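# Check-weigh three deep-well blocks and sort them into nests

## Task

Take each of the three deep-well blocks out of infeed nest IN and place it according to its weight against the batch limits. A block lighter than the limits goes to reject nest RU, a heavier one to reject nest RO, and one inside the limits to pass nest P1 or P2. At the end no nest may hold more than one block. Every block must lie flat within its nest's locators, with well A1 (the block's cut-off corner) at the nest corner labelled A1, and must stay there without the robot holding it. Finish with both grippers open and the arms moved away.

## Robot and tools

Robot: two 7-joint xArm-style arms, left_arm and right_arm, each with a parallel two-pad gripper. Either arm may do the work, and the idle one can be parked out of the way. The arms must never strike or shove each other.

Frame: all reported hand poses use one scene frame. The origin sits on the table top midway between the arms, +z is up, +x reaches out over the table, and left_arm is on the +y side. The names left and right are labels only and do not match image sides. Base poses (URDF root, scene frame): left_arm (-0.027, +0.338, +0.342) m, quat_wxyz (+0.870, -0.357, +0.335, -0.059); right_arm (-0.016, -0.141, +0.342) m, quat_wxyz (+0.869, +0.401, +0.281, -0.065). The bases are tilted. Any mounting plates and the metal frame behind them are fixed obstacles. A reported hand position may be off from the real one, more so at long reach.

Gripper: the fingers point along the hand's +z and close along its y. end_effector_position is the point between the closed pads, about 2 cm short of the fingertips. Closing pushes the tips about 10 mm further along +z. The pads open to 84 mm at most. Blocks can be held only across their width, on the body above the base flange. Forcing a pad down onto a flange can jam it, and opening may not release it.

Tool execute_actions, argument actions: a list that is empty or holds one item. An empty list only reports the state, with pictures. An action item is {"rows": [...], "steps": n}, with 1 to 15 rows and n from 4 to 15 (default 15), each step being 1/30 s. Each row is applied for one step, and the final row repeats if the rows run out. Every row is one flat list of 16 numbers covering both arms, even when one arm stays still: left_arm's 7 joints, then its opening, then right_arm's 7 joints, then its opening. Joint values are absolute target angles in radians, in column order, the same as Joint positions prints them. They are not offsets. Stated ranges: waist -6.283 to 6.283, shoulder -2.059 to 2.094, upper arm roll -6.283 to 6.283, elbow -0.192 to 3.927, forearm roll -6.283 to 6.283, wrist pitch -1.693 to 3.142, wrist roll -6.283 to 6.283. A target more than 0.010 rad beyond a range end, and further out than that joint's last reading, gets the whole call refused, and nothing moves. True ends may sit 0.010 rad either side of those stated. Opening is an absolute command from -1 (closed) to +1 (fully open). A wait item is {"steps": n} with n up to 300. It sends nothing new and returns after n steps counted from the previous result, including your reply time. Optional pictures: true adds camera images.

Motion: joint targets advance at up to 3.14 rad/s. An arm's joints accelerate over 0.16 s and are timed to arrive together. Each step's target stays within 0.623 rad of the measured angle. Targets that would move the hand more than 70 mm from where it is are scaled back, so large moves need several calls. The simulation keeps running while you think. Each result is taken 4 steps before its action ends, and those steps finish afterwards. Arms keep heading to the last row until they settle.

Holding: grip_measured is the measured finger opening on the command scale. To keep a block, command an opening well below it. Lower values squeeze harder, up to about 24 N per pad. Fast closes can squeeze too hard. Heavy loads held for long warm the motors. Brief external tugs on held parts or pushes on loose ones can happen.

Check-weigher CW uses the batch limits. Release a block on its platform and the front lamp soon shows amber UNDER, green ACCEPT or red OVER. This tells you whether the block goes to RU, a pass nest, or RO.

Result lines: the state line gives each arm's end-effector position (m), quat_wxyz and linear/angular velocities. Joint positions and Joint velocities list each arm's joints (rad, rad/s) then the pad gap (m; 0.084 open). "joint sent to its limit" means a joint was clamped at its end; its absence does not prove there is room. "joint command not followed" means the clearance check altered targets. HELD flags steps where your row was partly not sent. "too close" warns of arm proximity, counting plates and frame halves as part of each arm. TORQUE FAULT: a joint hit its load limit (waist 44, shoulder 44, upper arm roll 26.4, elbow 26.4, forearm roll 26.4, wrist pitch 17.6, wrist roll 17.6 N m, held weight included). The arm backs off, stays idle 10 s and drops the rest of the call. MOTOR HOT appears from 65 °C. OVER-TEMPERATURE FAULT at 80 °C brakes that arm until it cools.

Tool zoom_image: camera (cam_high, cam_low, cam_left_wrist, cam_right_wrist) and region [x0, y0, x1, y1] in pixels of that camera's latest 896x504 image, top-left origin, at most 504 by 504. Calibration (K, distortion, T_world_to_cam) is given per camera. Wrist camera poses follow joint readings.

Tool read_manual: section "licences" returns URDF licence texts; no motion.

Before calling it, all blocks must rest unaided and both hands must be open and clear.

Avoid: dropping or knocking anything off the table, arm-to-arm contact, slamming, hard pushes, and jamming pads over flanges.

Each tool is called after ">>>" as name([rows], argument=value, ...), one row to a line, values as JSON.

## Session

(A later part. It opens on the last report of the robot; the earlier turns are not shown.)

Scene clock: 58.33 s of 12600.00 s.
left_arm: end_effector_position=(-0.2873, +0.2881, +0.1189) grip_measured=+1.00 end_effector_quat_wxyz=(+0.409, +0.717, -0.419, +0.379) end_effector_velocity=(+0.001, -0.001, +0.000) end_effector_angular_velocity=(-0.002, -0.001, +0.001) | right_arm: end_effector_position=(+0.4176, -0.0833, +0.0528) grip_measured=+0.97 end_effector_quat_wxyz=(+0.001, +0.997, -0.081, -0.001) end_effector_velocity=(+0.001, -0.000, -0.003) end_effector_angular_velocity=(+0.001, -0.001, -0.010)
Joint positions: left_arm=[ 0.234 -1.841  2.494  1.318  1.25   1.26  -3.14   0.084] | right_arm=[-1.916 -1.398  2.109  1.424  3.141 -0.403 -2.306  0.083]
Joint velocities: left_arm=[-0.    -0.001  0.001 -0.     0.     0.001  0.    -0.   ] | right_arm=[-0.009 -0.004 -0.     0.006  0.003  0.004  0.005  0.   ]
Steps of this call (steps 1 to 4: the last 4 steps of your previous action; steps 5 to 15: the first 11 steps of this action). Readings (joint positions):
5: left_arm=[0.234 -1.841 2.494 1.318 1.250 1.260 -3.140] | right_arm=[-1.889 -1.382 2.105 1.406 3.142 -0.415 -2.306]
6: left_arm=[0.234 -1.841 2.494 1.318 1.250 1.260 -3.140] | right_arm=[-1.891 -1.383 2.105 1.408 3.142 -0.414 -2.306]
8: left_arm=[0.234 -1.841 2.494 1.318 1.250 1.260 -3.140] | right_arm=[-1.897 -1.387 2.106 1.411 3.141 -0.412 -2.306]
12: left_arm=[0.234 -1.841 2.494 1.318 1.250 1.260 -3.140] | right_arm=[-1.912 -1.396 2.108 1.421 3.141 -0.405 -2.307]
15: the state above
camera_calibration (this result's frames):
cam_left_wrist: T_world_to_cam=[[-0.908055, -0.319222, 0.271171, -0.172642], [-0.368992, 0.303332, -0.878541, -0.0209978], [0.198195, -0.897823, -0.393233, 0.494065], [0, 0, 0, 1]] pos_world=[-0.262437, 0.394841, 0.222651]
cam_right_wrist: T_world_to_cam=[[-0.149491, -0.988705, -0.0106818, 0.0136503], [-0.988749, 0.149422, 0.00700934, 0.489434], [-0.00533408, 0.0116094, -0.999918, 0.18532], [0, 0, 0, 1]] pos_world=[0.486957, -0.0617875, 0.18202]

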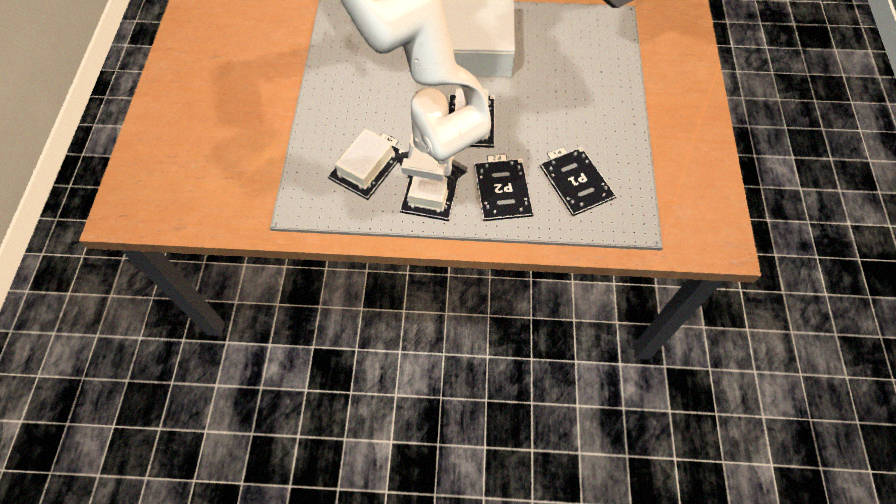

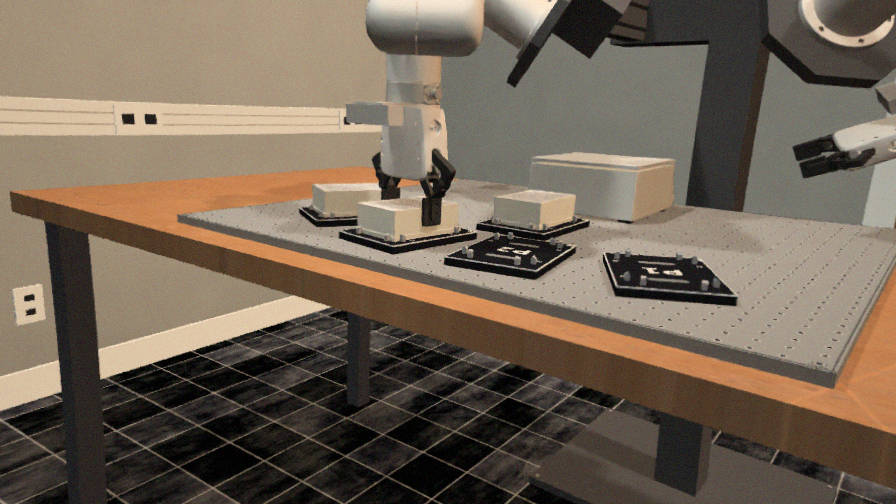

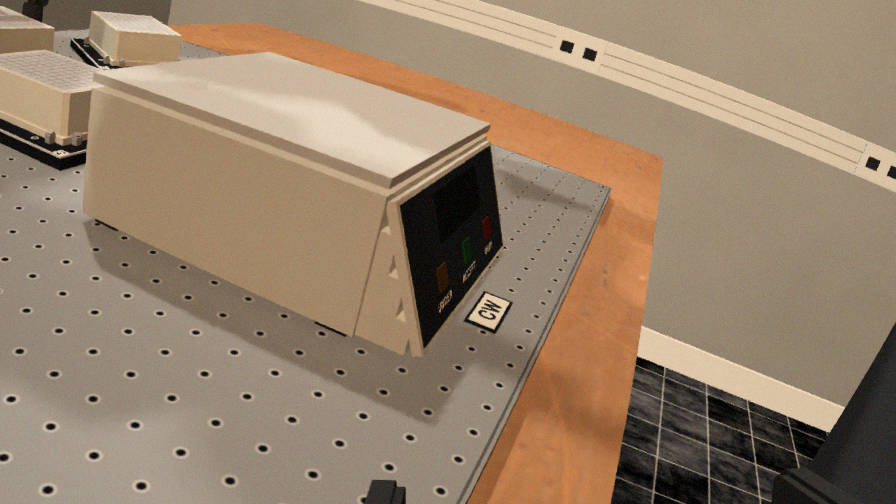

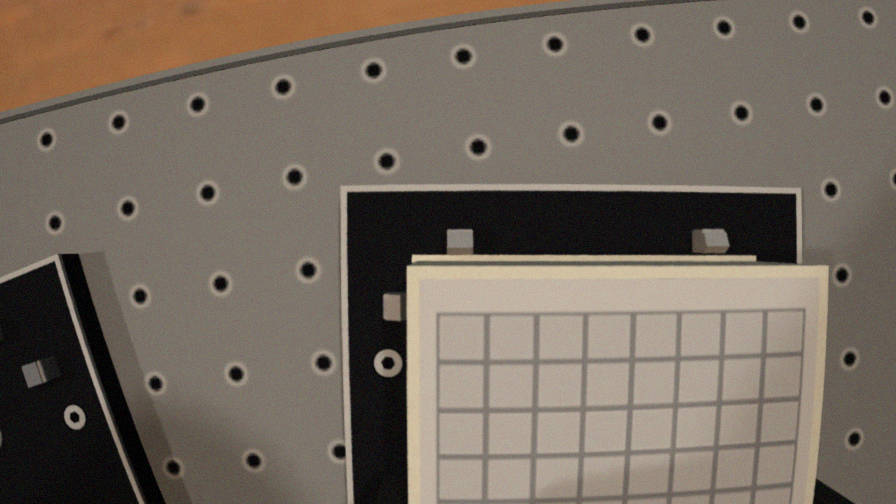

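>>> execute_actions([
  {"rows":[[0.234,-1.841,2.494,1.318,1.25,1.26,-3.14,1,-1.918,-1.3996,2.1101,1.4245,3.1416,-0.401,-2.306,1],[0.234,-1.841,2.494,1.318,1.25,1.26,-3.14,1,-1.918,-1.3996,2.1101,1.4245,3.1416,-0.401,-2.306,1],[0.234,-1.841,2.494,1.318,1.25,1.26,-3.14,1,-1.918,-1.3996,2.1101,1.4245,3.1416,-0.401,-2.306,1],[0.234,-1.841,2.494,1.318,1.25,1.26,-3.14,1,-1.918,-1.3996,2.1101,1.4245,3.1416,-0.401,-2.306,1],[0.234,-1.841,2.494,1.318,1.25,1.26,-3.14,1,-1.918,-1.3996,2.1101,1.4245,3.1416,-0.401,-2.306,1],[0.234,-1.841,2.494,1.318,1.25,1.26,-3.14,1,-1.918,-1.3996,2.1101,1.4245,3.1416,-0.401,-2.306,1],[0.234,-1.841,2.494,1.318,1.25,1.26,-3.14,1,-1.9035,-1.391,2.1072,1.4147,3.1416,-0.4082,-2.306,1],[0.234,-1.841,2.494,1.318,1.25,1.26,-3.14,1,-1.889,-1.382,2.1044,1.405,3.1416,-0.4155,-2.306,1],[0.234,-1.841,2.494,1.318,1.25,1.26,-3.14,1,-1.875,-1.374,2.1015,1.396,3.1416,-0.423,-2.306,1],[0.234,-1.841,2.494,1.318,1.25,1.26,-3.14,1,-1.86,-1.3655,2.0985,1.3865,3.1416,-0.43,-2.306,1],[0.234,-1.841,2.494,1.318,1.25,1.26,-3.14,1,-1.831,-1.349,2.0925,1.369,3.1416,-0.4455,-2.306,1],[0.234,-1.841,2.494,1.318,1.25,1.26,-3.14,1,-1.75,-1.305,2.074,1.325,3.1416,-0.49,-2.306,1]]},
])

>>> execute_actions([
  {"rows":[[0.234,-1.841,2.494,1.318,1.25,1.26,-3.14,1,-1.225,-1.3,2.2,0.6,3.1416,-0.1,-2.1,1]]},
])

>>> execute_actions([
  {"steps":15},
])

>>> execute_actions([
  {"rows":[[0.234,-1.841,2.494,1.318,1.25,1.26,-3.14,1,-1.223,-1.353,2.437,0.536,0,0.083,1.273,1]]},
])

>>> execute_actions([
  {"steps":40},
])

Scene clock: 59.67 s of 12600.00 s.
left_arm: end_effector_position=(-0.2873, +0.2881, +0.1189) grip_measured=+1.00 end_effector_quat_wxyz=(+0.409, +0.717, -0.419, +0.379) end_effector_velocity=(+0.000, -0.001, +0.000) end_effector_angular_velocity=(-0.001, -0.001, +0.000) | right_arm: end_effector_position=(+0.4163, -0.0825, +0.0679) grip_measured=+1.00 end_effector_quat_wxyz=(+0.000, +0.997, -0.081, -0.002) end_effector_velocity=(+0.023, +0.003, +0.201) end_effector_angular_velocity=(+0.008, -0.037, -0.005)
Joint positions: left_arm=[ 0.234 -1.841  2.494  1.318  1.25   1.26  -3.14   0.084] | right_arm=[-1.879 -1.377  2.104  1.397  3.142 -0.42  -2.306  0.084]
Joint velocities: left_arm=[-0.     0.001  0.002 -0.001  0.    -0.001  0.    -0.   ] | right_arm=[ 0.472  0.276 -0.11  -0.269 -0.005 -0.237 -0.002  0.   ]
Steps of this call (steps 1 to 4: the last 4 steps of your previous action; steps 5 to 15: the robot went on to your last target; steps 16 to 29: nothing new was sent; steps 30 to 40: the first 11 steps of this action). Readings (joint positions):
30: left_arm=[0.234 -1.841 2.494 1.318 1.250 1.260 -3.140] | right_arm=[-1.918 -1.400 2.110 1.425 3.141 -0.401 -2.306]
31: left_arm=[0.234 -1.841 2.494 1.318 1.250 1.260 -3.140] | right_arm=[-1.918 -1.400 2.110 1.425 3.141 -0.401 -2.306]
33: left_arm=[0.234 -1.841 2.494 1.318 1.250 1.260 -3.140] | right_arm=[-1.919 -1.400 2.111 1.425 3.142 -0.399 -2.306]
37: left_arm=[0.234 -1.841 2.494 1.318 1.250 1.260 -3.140] | right_arm=[-1.915 -1.398 2.112 1.420 3.143 -0.402 -2.306]
40: the state above

Scene clock: 60.17 s of 12600.00 s.
left_arm: end_effector_position=(-0.2873, +0.2881, +0.1189) grip_measured=+1.00 end_effector_quat_wxyz=(+0.409, +0.717, -0.419, +0.379) end_effector_velocity=(+0.000, -0.000, -0.001) end_effector_angular_velocity=(+0.001, -0.001, +0.000) | right_arm: end_effector_position=(+0.2890, -0.0911, +0.1455) grip_measured=+1.00 end_effector_quat_wxyz=(-0.026, +0.999, -0.020, +0.033) end_effector_velocity=(-0.407, -0.265, +0.041) end_effector_angular_velocity=(-0.078, -0.224, +0.369)
Joint positions: left_arm=[ 0.234 -1.841  2.494  1.318  1.25   1.26  -3.14   0.084] | right_arm=[-1.374 -1.304  2.168  0.817  3.142 -0.209 -2.158  0.084]
Joint velocities: left_arm=[-0.    -0.002 -0.     0.001  0.    -0.     0.    -0.   ] | right_arm=[ 1.226  0.015  0.272 -1.802 -0.001  0.894  0.478  0.   ]
Steps of this call (steps 1 to 4: the last 4 steps of your previous action; steps 5 to 15: the first 11 steps of this action). Readings (joint positions):
5: left_arm=[0.234 -1.841 2.494 1.318 1.250 1.260 -3.140] | right_arm=[-1.754 -1.307 2.077 1.333 3.142 -0.483 -2.305]
6: left_arm=[0.234 -1.841 2.494 1.318 1.250 1.260 -3.140] | right_arm=[-1.739 -1.304 2.077 1.323 3.142 -0.478 -2.302]
8: left_arm=[0.234 -1.841 2.494 1.318 1.250 1.260 -3.140] | right_arm=[-1.681 -1.304 2.089 1.244 3.141 -0.429 -2.276]
12: left_arm=[0.234 -1.841 2.494 1.318 1.250 1.260 -3.140] | right_arm=[-1.495 -1.305 2.143 0.999 3.142 -0.299 -2.206]
15: the state above

Scene clock: 60.67 s of 12600.00 s.
left_arm: end_effector_position=(-0.2873, +0.2881, +0.1189) grip_measured=+1.00 end_effector_quat_wxyz=(+0.409, +0.717, -0.419, +0.379) end_effector_velocity=(+0.001, -0.000, -0.001) end_effector_angular_velocity=(+0.001, -0.001, +0.001) | right_arm: end_effector_position=(+0.2463, -0.1293, +0.1503) grip_measured=+1.00 end_effector_quat_wxyz=(-0.023, +0.999, +0.001, +0.050) end_effector_velocity=(-0.003, -0.003, +0.000) end_effector_angular_velocity=(-0.005, +0.002, +0.004)
Joint positions: left_arm=[ 0.234 -1.841  2.494  1.318  1.25   1.26  -3.14   0.084] | right_arm=[-1.226 -1.3    2.199  0.601  3.142 -0.1   -2.1    0.084]
Joint velocities: left_arm=[ 0.    -0.001  0.001 -0.     0.    -0.001 -0.     0.   ] | right_arm=[ 0.007 -0.001  0.004 -0.01   0.001 -0.     0.002 -0.   ]
Kept back: nothing.
Steps of this call (steps 1 to 4: the last 4 steps of your previous action; steps 5 to 15: the robot went on to your last target). Readings (joint positions):
1: left_arm=[0.234 -1.841 2.494 1.318 1.250 1.260 -3.140] | right_arm=[-1.333 -1.303 2.178 0.757 3.142 -0.180 -2.142]
2: left_arm=[0.234 -1.841 2.494 1.318 1.250 1.260 -3.140] | right_arm=[-1.294 -1.302 2.186 0.701 3.142 -0.152 -2.128]
4: left_arm=[0.234 -1.841 2.494 1.318 1.250 1.260 -3.140] | right_arm=[-1.241 -1.301 2.198 0.621 3.142 -0.115 -2.108]
8: left_arm=[0.234 -1.841 2.494 1.318 1.250 1.260 -3.140] | right_arm=[-1.227 -1.300 2.198 0.603 3.141 -0.101 -2.100]
15: the state above

Scene clock: 61.03 s of 12600.00 s.
left_arm: end_effector_position=(-0.2873, +0.2881, +0.1189) grip_measured=+1.00 end_effector_quat_wxyz=(+0.409, +0.717, -0.419, +0.379) end_effector_velocity=(+0.000, +0.001, +0.000) end_effector_angular_velocity=(+0.000, -0.000, -0.001) | right_arm: end_effector_position=(+0.2296, -0.1021, +0.1312) grip_measured=+1.00 end_effector_quat_wxyz=(-0.067, +0.993, +0.100, +0.017) end_effector_velocity=(+0.020, +0.130, -0.025) end_effector_angular_velocity=(+0.079, +0.399, +0.369)
Joint positions: left_arm=[ 0.234 -1.841  2.494  1.318  1.25   1.26  -3.14   0.084] | right_arm=[-1.223 -1.346  2.402  0.545  2.392  0.054 -1.351  0.084]
Joint velocities: left_arm=[ 0.     0.001 -0.001 -0.001  0.     0.001 -0.    -0.   ] | right_arm=[ 0.004 -0.072  0.331 -0.085 -3.123  0.273  3.11   0.   ]
Steps of this call (steps 1 to 11: the first 11 steps of this action). Readings (joint positions):
1: left_arm=[0.234 -1.841 2.494 1.318 1.250 1.260 -3.140] | right_arm=[-1.226 -1.300 2.200 0.601 3.141 -0.100 -2.099]
2: left_arm=[0.234 -1.841 2.494 1.318 1.250 1.260 -3.140] | right_arm=[-1.226 -1.301 2.203 0.600 3.131 -0.096 -2.088]
4: left_arm=[0.234 -1.841 2.494 1.318 1.250 1.260 -3.140] | right_arm=[-1.225 -1.306 2.230 0.593 3.057 -0.075 -2.014]
8: left_arm=[0.234 -1.841 2.494 1.318 1.250 1.260 -3.140] | right_arm=[-1.224 -1.333 2.348 0.560 2.704 0.012 -1.662]
11: the state above

Scene clock: 62.37 s of 12600.00 s.
left_arm: end_effector_position=(-0.2873, +0.2881, +0.1189) grip_measured=+1.00 end_effector_quat_wxyz=(+0.409, +0.717, -0.419, +0.379) end_effector_velocity=(+0.001, -0.001, -0.001) end_effector_angular_velocity=(+0.000, -0.002, +0.002) | right_arm: end_effector_position=(+0.2048, +0.0045, +0.1351) grip_measured=+1.00 end_effector_quat_wxyz=(+0.000, +1.000, +0.000, +0.000) end_effector_velocity=(-0.001, +0.000, +0.000) end_effector_angular_velocity=(+0.000, -0.000, +0.003)
Joint positions: left_arm=[ 0.234 -1.841  2.494  1.318  1.25   1.26  -3.14   0.084] | right_arm=[-1.223 -1.353  2.437  0.536  0.     0.083  1.273  0.084]
Joint velocities: left_arm=[ 0.    -0.003  0.001  0.    -0.     0.     0.     0.   ] | right_arm=[ 0.    -0.     0.001 -0.    -0.002 -0.     0.001 -0.   ]
Kept back: nothing.
Steps of this call (steps 1 to 4: the last 4 steps of your previous action; steps 5 to 40: the robot went on to your last target). Readings (joint positions):
1: left_arm=[0.234 -1.841 2.494 1.318 1.250 1.260 -3.140] | right_arm=[-1.223 -1.348 2.412 0.543 2.288 0.062 -1.246]
2: left_arm=[0.234 -1.841 2.494 1.318 1.250 1.260 -3.140] | right_arm=[-1.223 -1.349 2.418 0.541 2.183 0.068 -1.142]
4: left_arm=[0.234 -1.841 2.494 1.318 1.250 1.260 -3.140] | right_arm=[-1.223 -1.351 2.426 0.539 1.974 0.075 -0.933]
8: left_arm=[0.234 -1.841 2.494 1.318 1.250 1.260 -3.140] | right_arm=[-1.223 -1.352 2.433 0.537 1.556 0.081 -0.516]
40: the state above

Much better flip. Down to about z=.085.

>>> execute_actions([
  {"rows":[[0.234,-1.841,2.494,1.318,1.25,1.26,-3.14,1,-1.351,-1.5045,2.455,0.6045,0,-0.046,1.2748,1]]},
])

>>> execute_actions([
  {"steps":12},
], pictures=true)

Scene clock: 62.87 s of 12600.00 s.
left_arm: end_effector_position=(-0.2873, +0.2881, +0.1189) grip_measured=+1.00 end_effector_quat_wxyz=(+0.409, +0.717, -0.419, +0.379) end_effector_velocity=(+0.000, -0.001, -0.000) end_effector_angular_velocity=(-0.000, -0.001, +0.001) | right_arm: end_effector_position=(+0.2048, +0.0043, +0.0852) grip_measured=+1.00 end_effector_quat_wxyz=(+0.000, +1.000, -0.001, -0.000) end_effector_velocity=(+0.015, +0.045, +0.024) end_effector_angular_velocity=(+0.101, -0.033, -0.002)
Joint positions: left_arm=[ 0.234 -1.841  2.494  1.318  1.25   1.26  -3.14   0.084] | right_arm=[-1.351 -1.504  2.455  0.604 -0.    -0.046  1.275  0.084]
Joint velocities: left_arm=[-0.    -0.001  0.001  0.     0.    -0.001  0.     0.   ] | right_arm=[ 0.03   0.035 -0.004  0.042  0.001 -0.019  0.001  0.   ]
Steps of this call (steps 1 to 4: the robot went on to your last target; steps 5 to 15: the first 11 steps of this action). Readings (joint positions):
5: left_arm=[0.234 -1.841 2.494 1.318 1.250 1.260 -3.140] | right_arm=[-1.224 -1.354 2.437 0.536 0.000 0.082 1.273]
6: left_arm=[0.234 -1.841 2.494 1.318 1.250 1.260 -3.140] | right_arm=[-1.230 -1.362 2.438 0.541 0.000 0.072 1.273]
8: left_arm=[0.234 -1.841 2.494 1.318 1.250 1.260 -3.140] | right_arm=[-1.284 -1.425 2.446 0.574 0.000 0.015 1.274]
12: left_arm=[0.234 -1.841 2.494 1.318 1.250 1.260 -3.140] | right_arm=[-1.354 -1.508 2.455 0.598 -0.000 -0.041 1.275]
15: the state above

Scene clock: 63.27 s of 12600.00 s.
left_arm: end_effector_position=(-0.2873, +0.2881, +0.1189) grip_measured=+1.00 end_effector_quat_wxyz=(+0.409, +0.717, -0.419, +0.379) end_effector_velocity=(+0.000, -0.001, +0.000) end_effector_angular_velocity=(-0.000, +0.000, +0.001) | right_arm: end_effector_position=(+0.2048, +0.0045, +0.0854) grip_measured=+1.00 end_effector_quat_wxyz=(+0.000, +1.000, -0.001, -0.000) end_effector_velocity=(+0.000, -0.001, -0.001) end_effector_angular_velocity=(-0.001, -0.000, -0.000)
Joint positions: left_arm=[ 0.234 -1.841  2.494  1.318  1.25   1.26  -3.14   0.084] | right_arm=[-1.351 -1.504  2.455  0.604  0.    -0.046  1.275  0.084]
Joint velocities: left_arm=[ 0.    -0.     0.002  0.    -0.    -0.001  0.    -0.   ] | right_arm=[-0.001 -0.001 -0.001 -0.    -0.    -0.    -0.001 -0.   ]
Kept back: nothing.
Steps of this call (steps 1 to 4: the last 4 steps of your previous action; steps 5 to 12: the robot went on to your last target). Readings (joint positions):
1: left_arm=[0.234 -1.841 2.494 1.318 1.250 1.260 -3.140] | right_arm=[-1.350 -1.504 2.455 0.605 0.000 -0.046 1.275]
2: left_arm=[0.234 -1.841 2.494 1.318 1.250 1.260 -3.140] | right_arm=[-1.350 -1.503 2.455 0.605 0.000 -0.046 1.275]
4: left_arm=[0.234 -1.841 2.494 1.318 1.250 1.260 -3.140] | right_arm=[-1.350 -1.503 2.455 0.605 0.000 -0.046 1.275]
8: left_arm=[0.234 -1.841 2.494 1.318 1.250 1.260 -3.140] | right_arm=[-1.351 -1.504 2.455 0.604 0.000 -0.046 1.275]
12: the state above
camera_calibration (this result's frames):
cam_left_wrist: T_world_to_cam=[[-0.908055, -0.319222, 0.271171, -0.172642], [-0.368992, 0.303332, -0.878541, -0.0209977], [0.198195, -0.897823, -0.393233, 0.494065], [0, 0, 0, 1]] pos_world=[-0.262437, 0.394841, 0.222651]
cam_right_wrist: T_world_to_cam=[[0.00998223, -0.999877, -0.0120897, 0.0365105], [-0.999934, -0.0100507, 0.00561533, 0.268857], [-0.00573615, 0.0120329, -0.999911, 0.215823], [0, 0, 0, 1]] pos_world=[0.269713, 0.0366112, 0.214736]

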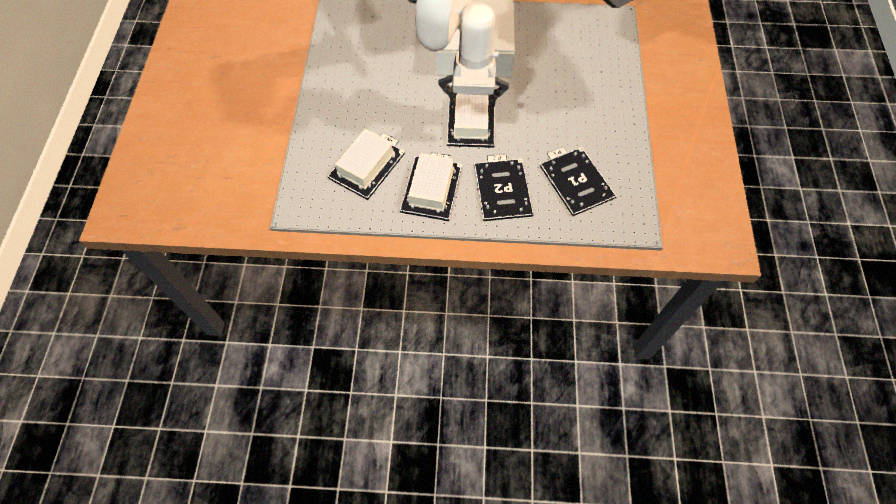

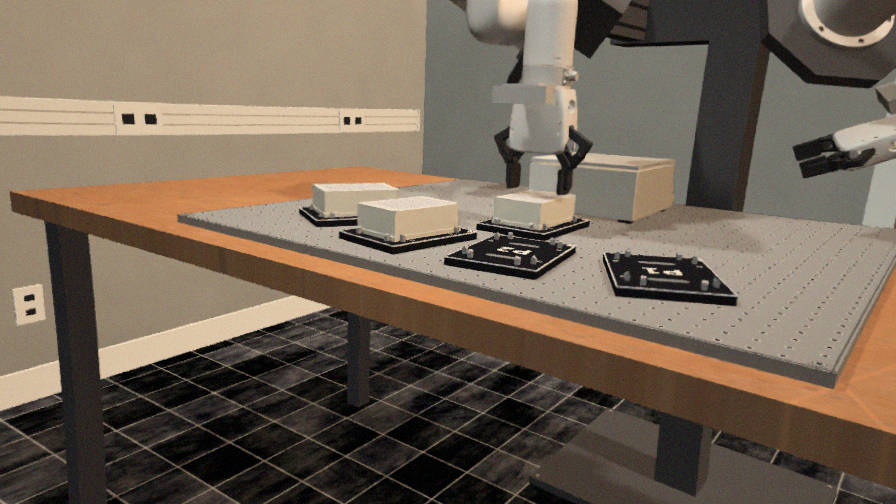

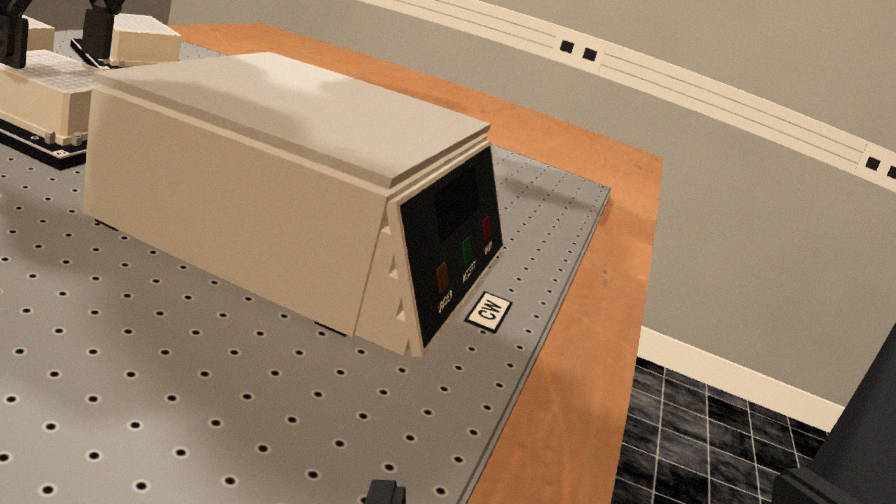

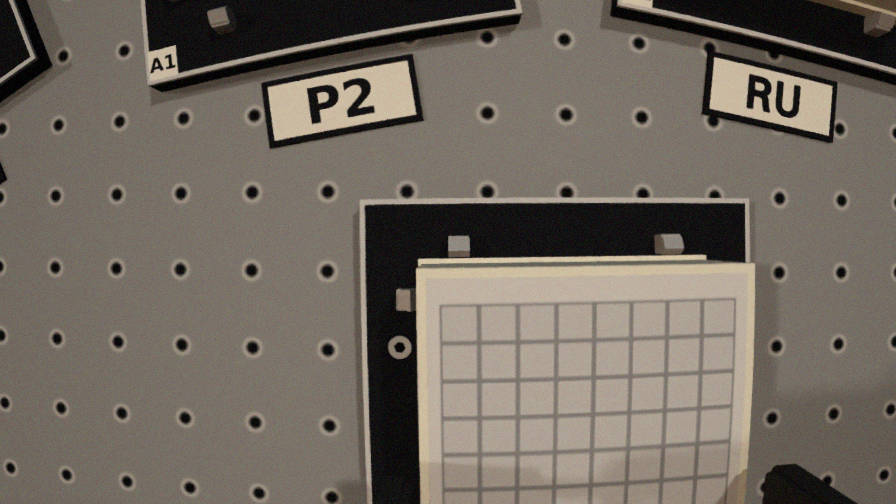

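>>> execute_actions([
  {"rows":[[0.234,-1.841,2.494,1.318,1.25,1.26,-3.14,1,-1.3595,-1.515,2.4553,0.6108,0,-0.0533,1.265,1],[0.234,-1.841,2.494,1.318,1.25,1.26,-3.14,1,-1.368,-1.5256,2.4556,0.6171,0,-0.0606,1.265,1],[0.234,-1.841,2.494,1.318,1.25,1.26,-3.14,1,-1.3766,-1.536,2.4558,0.6234,0,-0.068,1.265,1],[0.234,-1.841,2.494,1.318,1.25,1.26,-3.14,1,-1.385,-1.5467,2.456,0.6297,0,-0.075,1.265,1],[0.234,-1.841,2.494,1.318,1.25,1.26,-3.14,1,-1.3936,-1.5573,2.4563,0.636,0,-0.0824,1.265,1],[0.234,-1.841,2.494,1.318,1.25,1.26,-3.14,1,-1.402,-1.568,2.4566,0.6424,0,-0.09,1.265,1],[0.234,-1.841,2.494,1.318,1.25,1.26,-3.14,1,-1.4107,-1.5784,2.457,0.6487,0,-0.097,1.265,1],[0.234,-1.841,2.494,1.318,1.25,1.26,-3.14,1,-1.419,-1.589,2.4572,0.655,0,-0.1043,1.265,1],[0.234,-1.841,2.494,1.318,1.25,1.26,-3.14,1,-1.4278,-1.5995,2.4575,0.6613,0,-0.1116,1.265,1],[0.234,-1.841,2.494,1.318,1.25,1.26,-3.14,1,-1.4363,-1.6101,2.4577,0.6676,0,-0.1189,1.265,1]],"steps":15},
])

>>> execute_actions([
  {"rows":[[0.234,-1.841,2.494,1.318,1.25,1.26,-3.14,1,-1.4363,-1.6101,2.4577,0.6676,0,-0.1189,1.265,0]],"steps":12},
], pictures=true)

Scene clock: 65.00 s of 12600.00 s.
left_arm: end_effector_position=(-0.2873, +0.2881, +0.1189) grip_measured=+1.00 end_effector_quat_wxyz=(+0.409, +0.717, -0.419, +0.379) end_effector_velocity=(+0.001, +0.000, -0.001) end_effector_angular_velocity=(+0.001, -0.003, +0.000) | right_arm: end_effector_position=(+0.2043, +0.0043, +0.0542) grip_measured=+1.00 end_effector_quat_wxyz=(+0.001, +1.000, +0.005, -0.000) end_effector_velocity=(-0.009, -0.007, -0.095) end_effector_angular_velocity=(-0.013, +0.013, +0.009)
Joint positions: left_arm=[ 0.234 -1.841  2.494  1.318  1.25   1.26  -3.14   0.084] | right_arm=[-1.426 -1.598  2.457  0.66  -0.    -0.11   1.265  0.084]
Joint velocities: left_arm=[ 0.    -0.002 -0.001 -0.001 -0.     0.    -0.     0.   ] | right_arm=[-0.226 -0.277  0.006  0.164 -0.001 -0.177  0.001 -0.001]
Steps of this call (steps 1 to 15: the robot went on to your last target; steps 16 to 41: nothing new was sent; steps 42 to 52: the first 11 steps of this action). Readings (joint positions):
42: left_arm=[0.234 -1.841 2.494 1.318 1.250 1.260 -3.140] | right_arm=[-1.351 -1.505 2.455 0.605 0.000 -0.047 1.274]
43: left_arm=[0.234 -1.841 2.494 1.318 1.250 1.260 -3.140] | right_arm=[-1.354 -1.509 2.455 0.607 -0.000 -0.050 1.271]
45: left_arm=[0.234 -1.841 2.494 1.318 1.250 1.260 -3.140] | right_arm=[-1.367 -1.524 2.456 0.617 -0.000 -0.061 1.267]
49: left_arm=[0.234 -1.841 2.494 1.318 1.250 1.260 -3.140] | right_arm=[-1.401 -1.567 2.456 0.641 0.000 -0.088 1.265]
52: the state above

Scene clock: 65.40 s of 12600.00 s.
left_arm: end_effector_position=(-0.2873, +0.2881, +0.1189) grip_measured=+1.00 end_effector_quat_wxyz=(+0.409, +0.717, -0.419, +0.379) end_effector_velocity=(-0.000, -0.000, +0.000) end_effector_angular_velocity=(+0.000, +0.000, -0.001) | right_arm: end_effector_position=(+0.2039, +0.0043, +0.0502) grip_measured=+0.96 end_effector_quat_wxyz=(+0.000, +1.000, +0.005, -0.000) end_effector_velocity=(+0.001, +0.000, -0.000) end_effector_angular_velocity=(+0.000, -0.000, -0.003)
Joint positions: left_arm=[ 0.234 -1.841  2.494  1.318  1.25   1.26  -3.14   0.084] | right_arm=[-1.436 -1.61   2.458  0.667 -0.    -0.119  1.265  0.083]
Joint velocities: left_arm=[-0.     0.001  0.001 -0.001  0.    -0.001  0.     0.   ] | right_arm=[-0.001 -0.    -0.001  0.001  0.    -0.     0.002  0.   ]
Steps of this call (steps 1 to 4: the last 4 steps of your previous action; steps 5 to 12: the first 8 steps of this action). Readings (joint positions):
5: left_arm=[0.234 -1.841 2.494 1.318 1.250 1.260 -3.140] | right_arm=[-1.436 -1.610 2.458 0.667 -0.000 -0.118 1.265]
6: left_arm=[0.234 -1.841 2.494 1.318 1.250 1.260 -3.140] | right_arm=[-1.436 -1.610 2.458 0.667 -0.000 -0.118 1.265]
8: left_arm=[0.234 -1.841 2.494 1.318 1.250 1.260 -3.140] | right_arm=[-1.436 -1.610 2.458 0.667 -0.000 -0.118 1.265]
12: the state above
camera_calibration (this result's frames):
cam_left_wrist: T_world_to_cam=[[-0.908055, -0.319222, 0.27117, -0.172642], [-0.368992, 0.303332, -0.878541, -0.0209977], [0.198195, -0.897823, -0.393233, 0.494065], [0, 0, 0, 1]] pos_world=[-0.262437, 0.394841, 0.222651]
cam_right_wrist: T_world_to_cam=[[0.0216949, -0.999698, -0.0115125, 0.033483], [-0.999743, -0.0217693, 0.0063835, 0.268071], [-0.00663219, 0.011371, -0.999913, 0.180837], [0, 0, 0, 1]] pos_world=[0.268475, 0.0372524, 0.179496]

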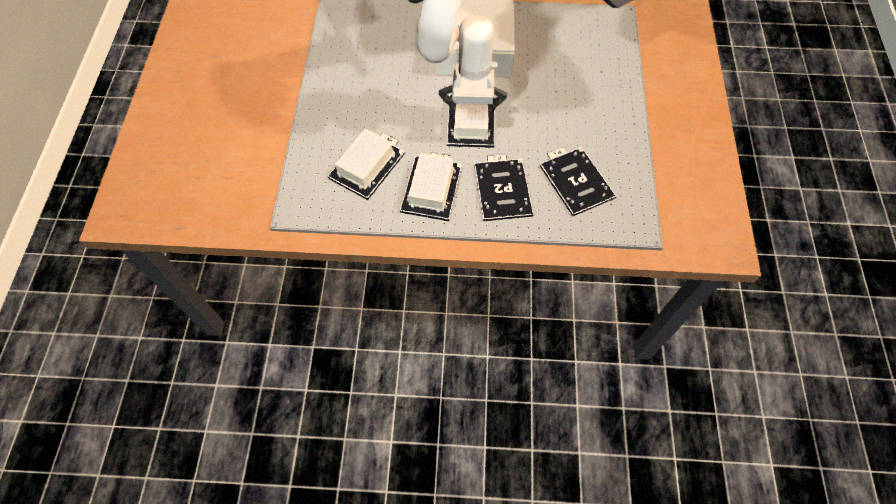

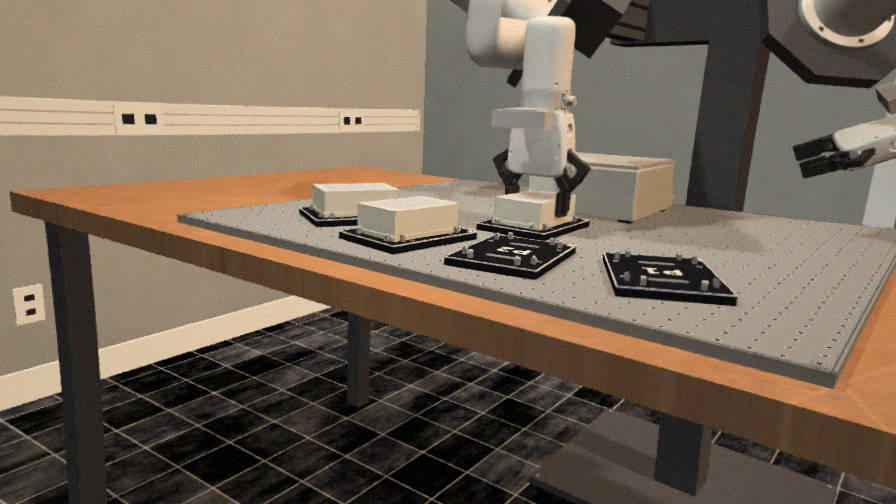

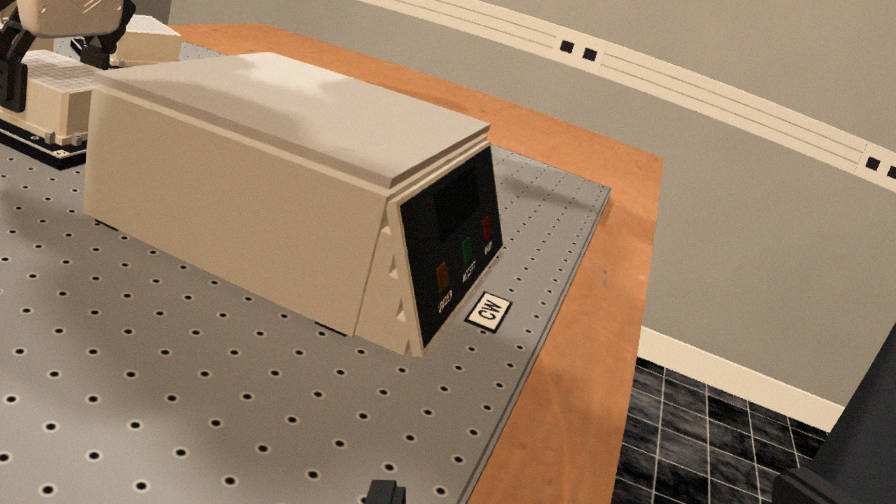

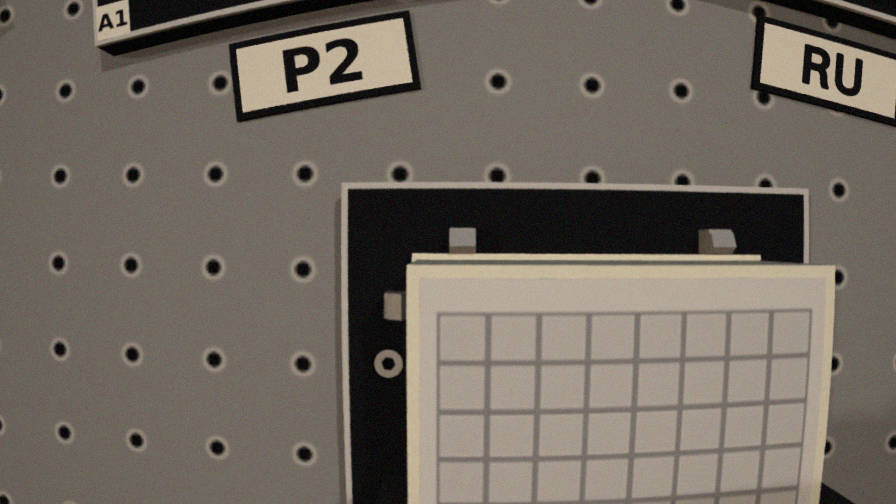

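>>> execute_actions([
  {"rows":[[0.234,-1.841,2.494,1.318,1.25,1.26,-3.14,1,-1.41,-1.578,2.457,0.6487,0,-0.097,1.265,0],[0.234,-1.841,2.494,1.318,1.25,1.26,-3.14,1,-1.385,-1.5467,2.456,0.6297,0,-0.075,1.265,0],[0.234,-1.841,2.494,1.318,1.25,1.26,-3.14,1,-1.35,-1.5045,2.455,0.6045,0,-0.046,1.265,0],[0.234,-1.841,2.494,1.318,1.25,1.26,-3.14,1,-1.3132,-1.4595,2.4533,0.5811,0,-0.011,1.265,0],[0.234,-1.841,2.494,1.318,1.25,1.26,-3.14,1,-1.27,-1.41,2.446,0.56,0,0.035,1.265,0]],"steps":11},
])

>>> execute_actions([
  {"rows":[[0.234,-1.841,2.494,1.318,1.25,1.26,-3.14,1,-1.6482,-1.4695,2.2286,1.2392,0,0.3981,0.765,0]],"steps":15},
])

>>> execute_actions([
  {"steps":8},
], pictures=true)

Scene clock: 66.13 s of 12600.00 s.
left_arm: end_effector_position=(-0.2873, +0.2881, +0.1189) grip_measured=+1.00 end_effector_quat_wxyz=(+0.409, +0.717, -0.419, +0.379) end_effector_velocity=(+0.000, -0.000, -0.000) end_effector_angular_velocity=(+0.000, -0.001, -0.000) | right_arm: end_effector_position=(+0.2061, +0.0061, +0.1030) grip_measured=+0.96 end_effector_quat_wxyz=(-0.001, +1.000, +0.004, +0.001) end_effector_velocity=(+0.014, +0.061, +0.344) end_effector_angular_velocity=(+0.158, -0.052, +0.016)
Joint positions: left_arm=[ 0.234 -1.841  2.494  1.318  1.25   1.26  -3.14   0.084] | right_arm=[-1.307 -1.453  2.45   0.582  0.    -0.003  1.265  0.083]
Joint velocities: left_arm=[-0.    -0.     0.    -0.001  0.    -0.001  0.    -0.   ] | right_arm=[ 0.835  0.984 -0.089 -0.416 -0.     0.705 -0.002  0.   ]
Steps of this call (steps 1 to 4: the last 4 steps of your previous action; steps 5 to 15: the robot went on to your last target; steps 16 to 22: the first 7 steps of this action). Readings (joint positions):
16: left_arm=[0.234 -1.841 2.494 1.318 1.250 1.260 -3.140] | right_arm=[-1.436 -1.609 2.458 0.667 -0.000 -0.118 1.265]
17: left_arm=[0.234 -1.841 2.494 1.318 1.250 1.260 -3.140] | right_arm=[-1.430 -1.602 2.458 0.662 0.000 -0.111 1.265]
19: left_arm=[0.234 -1.841 2.494 1.318 1.250 1.260 -3.140] | right_arm=[-1.395 -1.559 2.457 0.636 0.000 -0.081 1.265]
22: the state above

Scene clock: 66.63 s of 12600.00 s.
left_arm: end_effector_position=(-0.2873, +0.2881, +0.1189) grip_measured=+1.00 end_effector_quat_wxyz=(+0.409, +0.717, -0.419, +0.379) end_effector_velocity=(-0.001, -0.000, +0.000) end_effector_angular_velocity=(-0.001, +0.001, -0.000) | right_arm: end_effector_position=(+0.3323, +0.0780, +0.1037) grip_measured=+0.96 end_effector_quat_wxyz=(-0.004, +0.999, +0.053, -0.007) end_effector_velocity=(+0.505, +0.153, -0.025) end_effector_angular_velocity=(+0.018, -0.060, +0.337)
Joint positions: left_arm=[ 0.234 -1.841  2.494  1.318  1.25   1.26  -3.14   0.084] | right_arm=[-1.516 -1.451  2.306  0.995  0.     0.269  0.942  0.083]
Joint velocities: left_arm=[ 0.     0.001  0.001  0.001  0.    -0.     0.    -0.   ] | right_arm=[-0.804 -0.115 -0.476  1.482  0.001  0.772 -1.065 -0.   ]
Steps of this call (steps 1 to 4: the last 4 steps of your previous action; steps 5 to 15: the first 11 steps of this action). Readings (joint positions):
5: left_arm=[0.234 -1.841 2.494 1.318 1.250 1.260 -3.140] | right_arm=[-1.270 -1.410 2.446 0.562 0.000 0.034 1.264]
6: left_arm=[0.234 -1.841 2.494 1.318 1.250 1.260 -3.140] | right_arm=[-1.277 -1.413 2.444 0.569 -0.000 0.042 1.255]
8: left_arm=[0.234 -1.841 2.494 1.318 1.250 1.260 -3.140] | right_arm=[-1.321 -1.424 2.424 0.635 -0.001 0.085 1.198]
12: left_arm=[0.234 -1.841 2.494 1.318 1.250 1.260 -3.140] | right_arm=[-1.436 -1.439 2.352 0.848 0.000 0.191 1.049]
15: the state above

Scene clock: 66.90 s of 12600.00 s.
left_arm: end_effector_position=(-0.2873, +0.2881, +0.1189) grip_measured=+1.00 end_effector_quat_wxyz=(+0.409, +0.717, -0.419, +0.379) end_effector_velocity=(+0.000, -0.001, +0.000) end_effector_angular_velocity=(-0.001, +0.000, +0.001) | right_arm: end_effector_position=(+0.4195, +0.0900, +0.0999) grip_measured=+0.96 end_effector_quat_wxyz=(+0.000, +0.997, +0.081, +0.000) end_effector_velocity=(-0.066, +0.019, -0.016) end_effector_angular_velocity=(-0.031, +0.086, +0.138)
Joint positions: left_arm=[ 0.234 -1.841  2.494  1.318  1.25   1.26  -3.14   0.084] | right_arm=[-1.648 -1.468  2.224  1.237  0.     0.396  0.767  0.083]
Joint velocities: left_arm=[ 0.    -0.001  0.002  0.001 -0.    -0.     0.    -0.   ] | right_arm=[ 0.002 -0.033  0.095 -0.009 -0.006  0.048 -0.048 -0.   ]
Kept back: nothing.
Steps of this call (steps 1 to 4: the last 4 steps of your previous action; steps 5 to 8: the robot went on to your last target). Readings (joint positions):
1: left_arm=[0.234 -1.841 2.494 1.318 1.250 1.260 -3.140] | right_arm=[-1.543 -1.455 2.290 1.045 0.000 0.295 0.907]
2: left_arm=[0.234 -1.841 2.494 1.318 1.250 1.260 -3.140] | right_arm=[-1.570 -1.459 2.274 1.094 0.000 0.321 0.871]
4: left_arm=[0.234 -1.841 2.494 1.318 1.250 1.260 -3.140] | right_arm=[-1.619 -1.465 2.244 1.185 0.000 0.367 0.806]
8: the state above
camera_calibration (this result's frames):
cam_left_wrist: T_world_to_cam=[[-0.908055, -0.319222, 0.27117, -0.172642], [-0.368992, 0.303332, -0.878541, -0.0209977], [0.198195, -0.897823, -0.393233, 0.494065], [0, 0, 0, 1]] pos_world=[-0.262437, 0.394841, 0.222651]
cam_right_wrist: T_world_to_cam=[[0.172271, -0.984986, -0.0112025, 0.0505309], [-0.985027, -0.172333, 0.0048599, 0.49277], [-0.00671749, 0.0101975, -0.999925, 0.231176], [0, 0, 0, 1]] pos_world=[0.478239, 0.132335, 0.22933]

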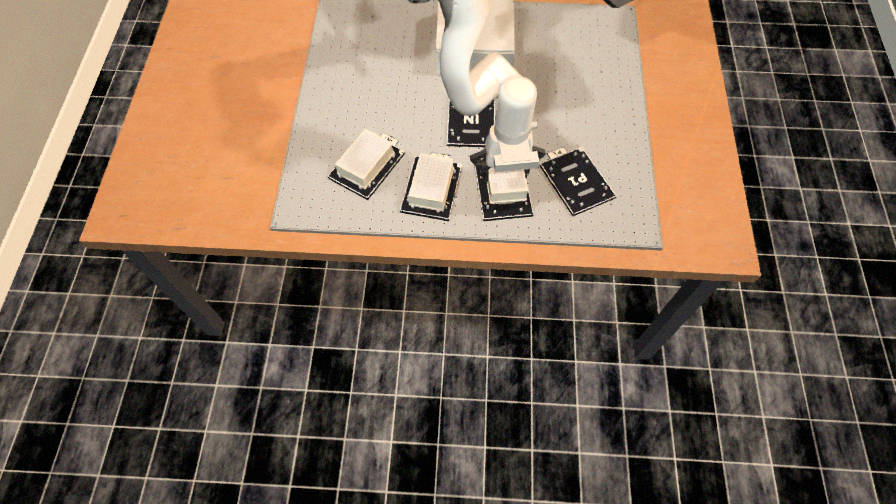

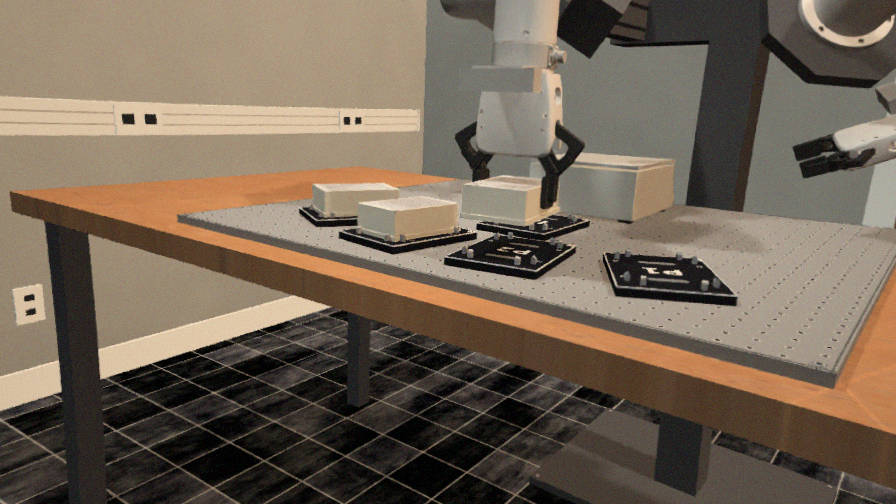

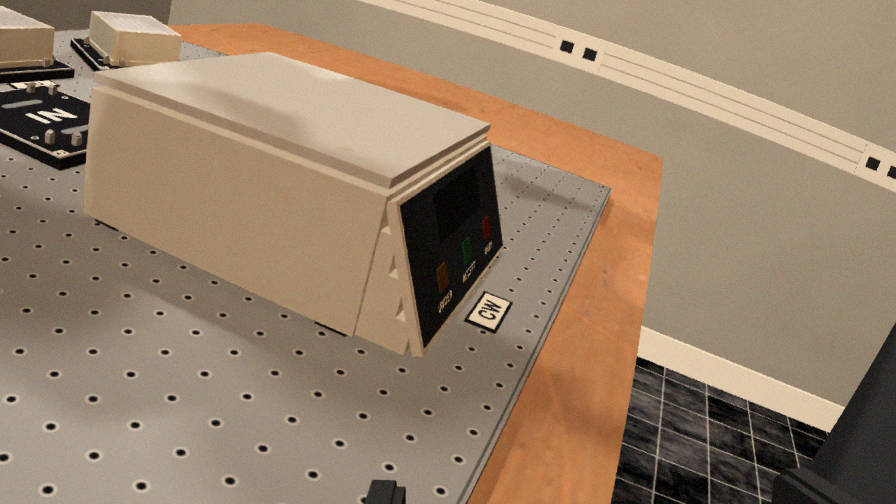

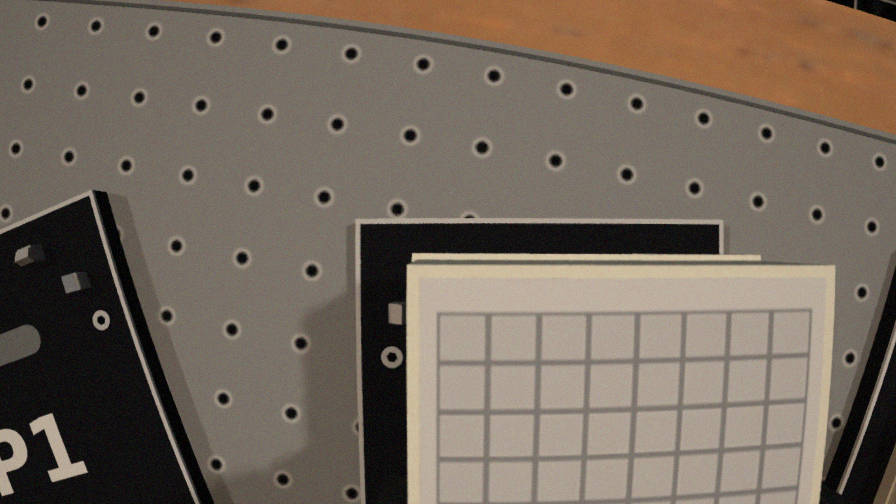

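>>> execute_actions(actions=[])

Scene clock: 66.97 s of 12600.00 s.
left_arm: end_effector_position=(-0.2873, +0.2881, +0.1189) grip_measured=+1.00 end_effector_quat_wxyz=(+0.409, +0.717, -0.419, +0.379) end_effector_velocity=(-0.000, +0.000, +0.000) end_effector_angular_velocity=(+0.000, +0.001, -0.001) | right_arm: end_effector_position=(+0.4150, +0.0917, +0.0991) grip_measured=+0.96 end_effector_quat_wxyz=(+0.001, +0.996, +0.085, -0.002) end_effector_velocity=(-0.048, +0.025, -0.004) end_effector_angular_velocity=(+0.003, +0.041, +0.087)
Joint positions: left_arm=[ 0.234 -1.841  2.494  1.318  1.25   1.26  -3.14   0.084] | right_arm=[-1.647 -1.47   2.231  1.236 -0.     0.398  0.766  0.083]
Joint velocities: left_arm=[-0.     0.001 -0.    -0.    -0.     0.     0.    -0.   ] | right_arm=[ 0.019 -0.026  0.075 -0.009 -0.003  0.012 -0.009 -0.   ]
Kept back: nothing.
Steps of this call (steps 1 to 2: the robot went on to your last target). Readings (joint positions):
1: left_arm=[0.234 -1.841 2.494 1.318 1.250 1.260 -3.140] | right_arm=[-1.648 -1.469 2.228 1.236 0.000 0.397 0.766]
2: the state above
camera_calibration (this result's frames):
cam_left_wrist: T_world_to_cam=[[-0.908055, -0.319222, 0.271171, -0.172642], [-0.368992, 0.303332, -0.878541, -0.0209978], [0.198195, -0.897823, -0.393233, 0.494065], [0, 0, 0, 1]] pos_world=[-0.262437, 0.394841, 0.222651]
cam_right_wrist: T_world_to_cam=[[0.180179, -0.98357, -0.011192, 0.0495735], [-0.983566, -0.180289, 0.00971941, 0.488285], [-0.0115775, 0.00925687, -0.99989, 0.232439], [0, 0, 0, 1]] pos_world=[0.474019, 0.13464, 0.228222]

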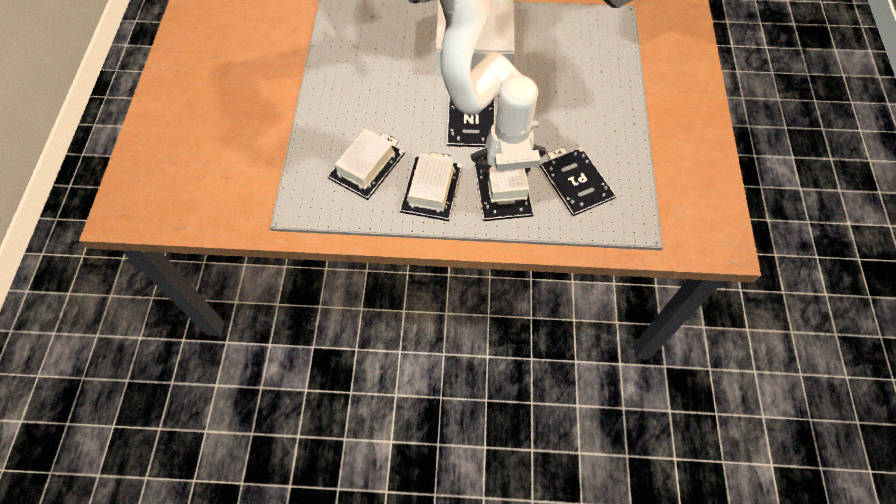

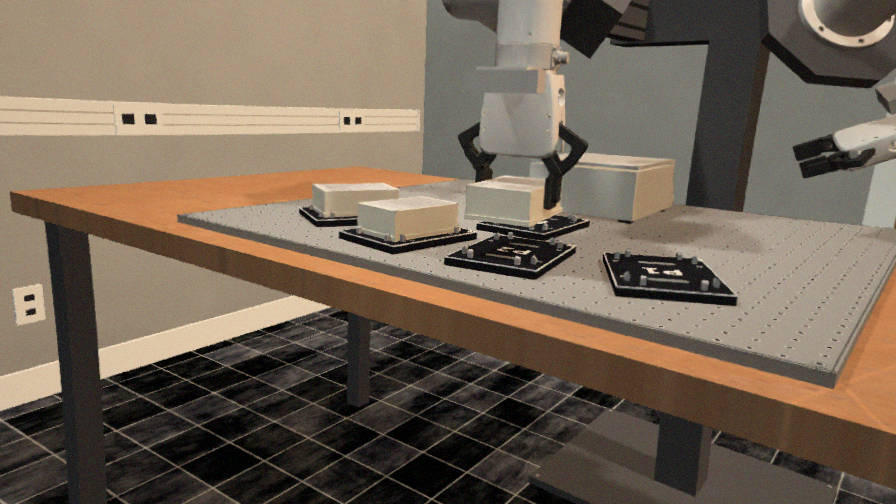

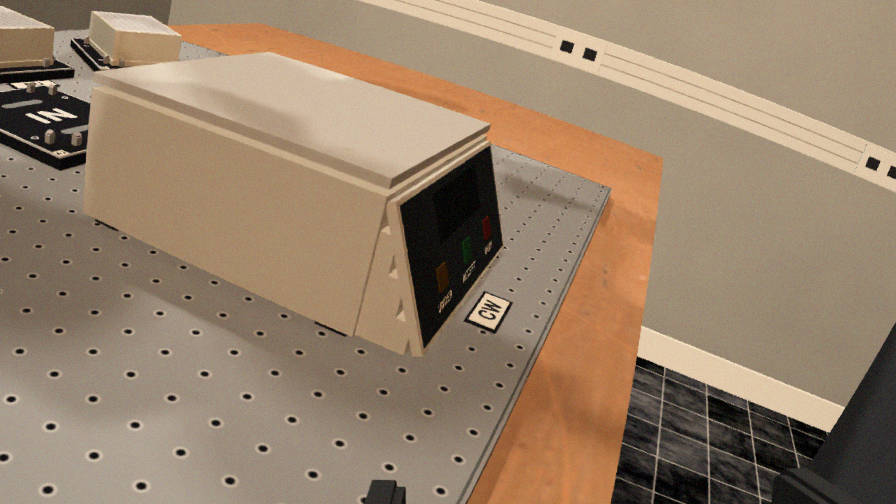

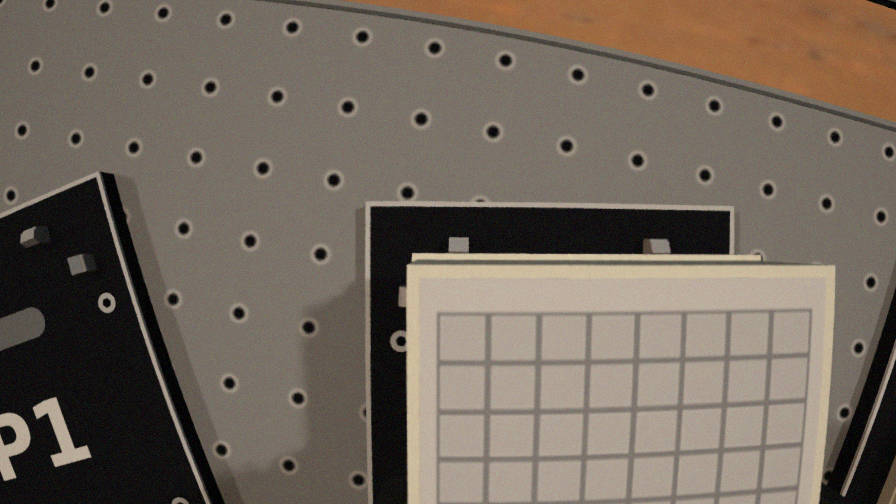

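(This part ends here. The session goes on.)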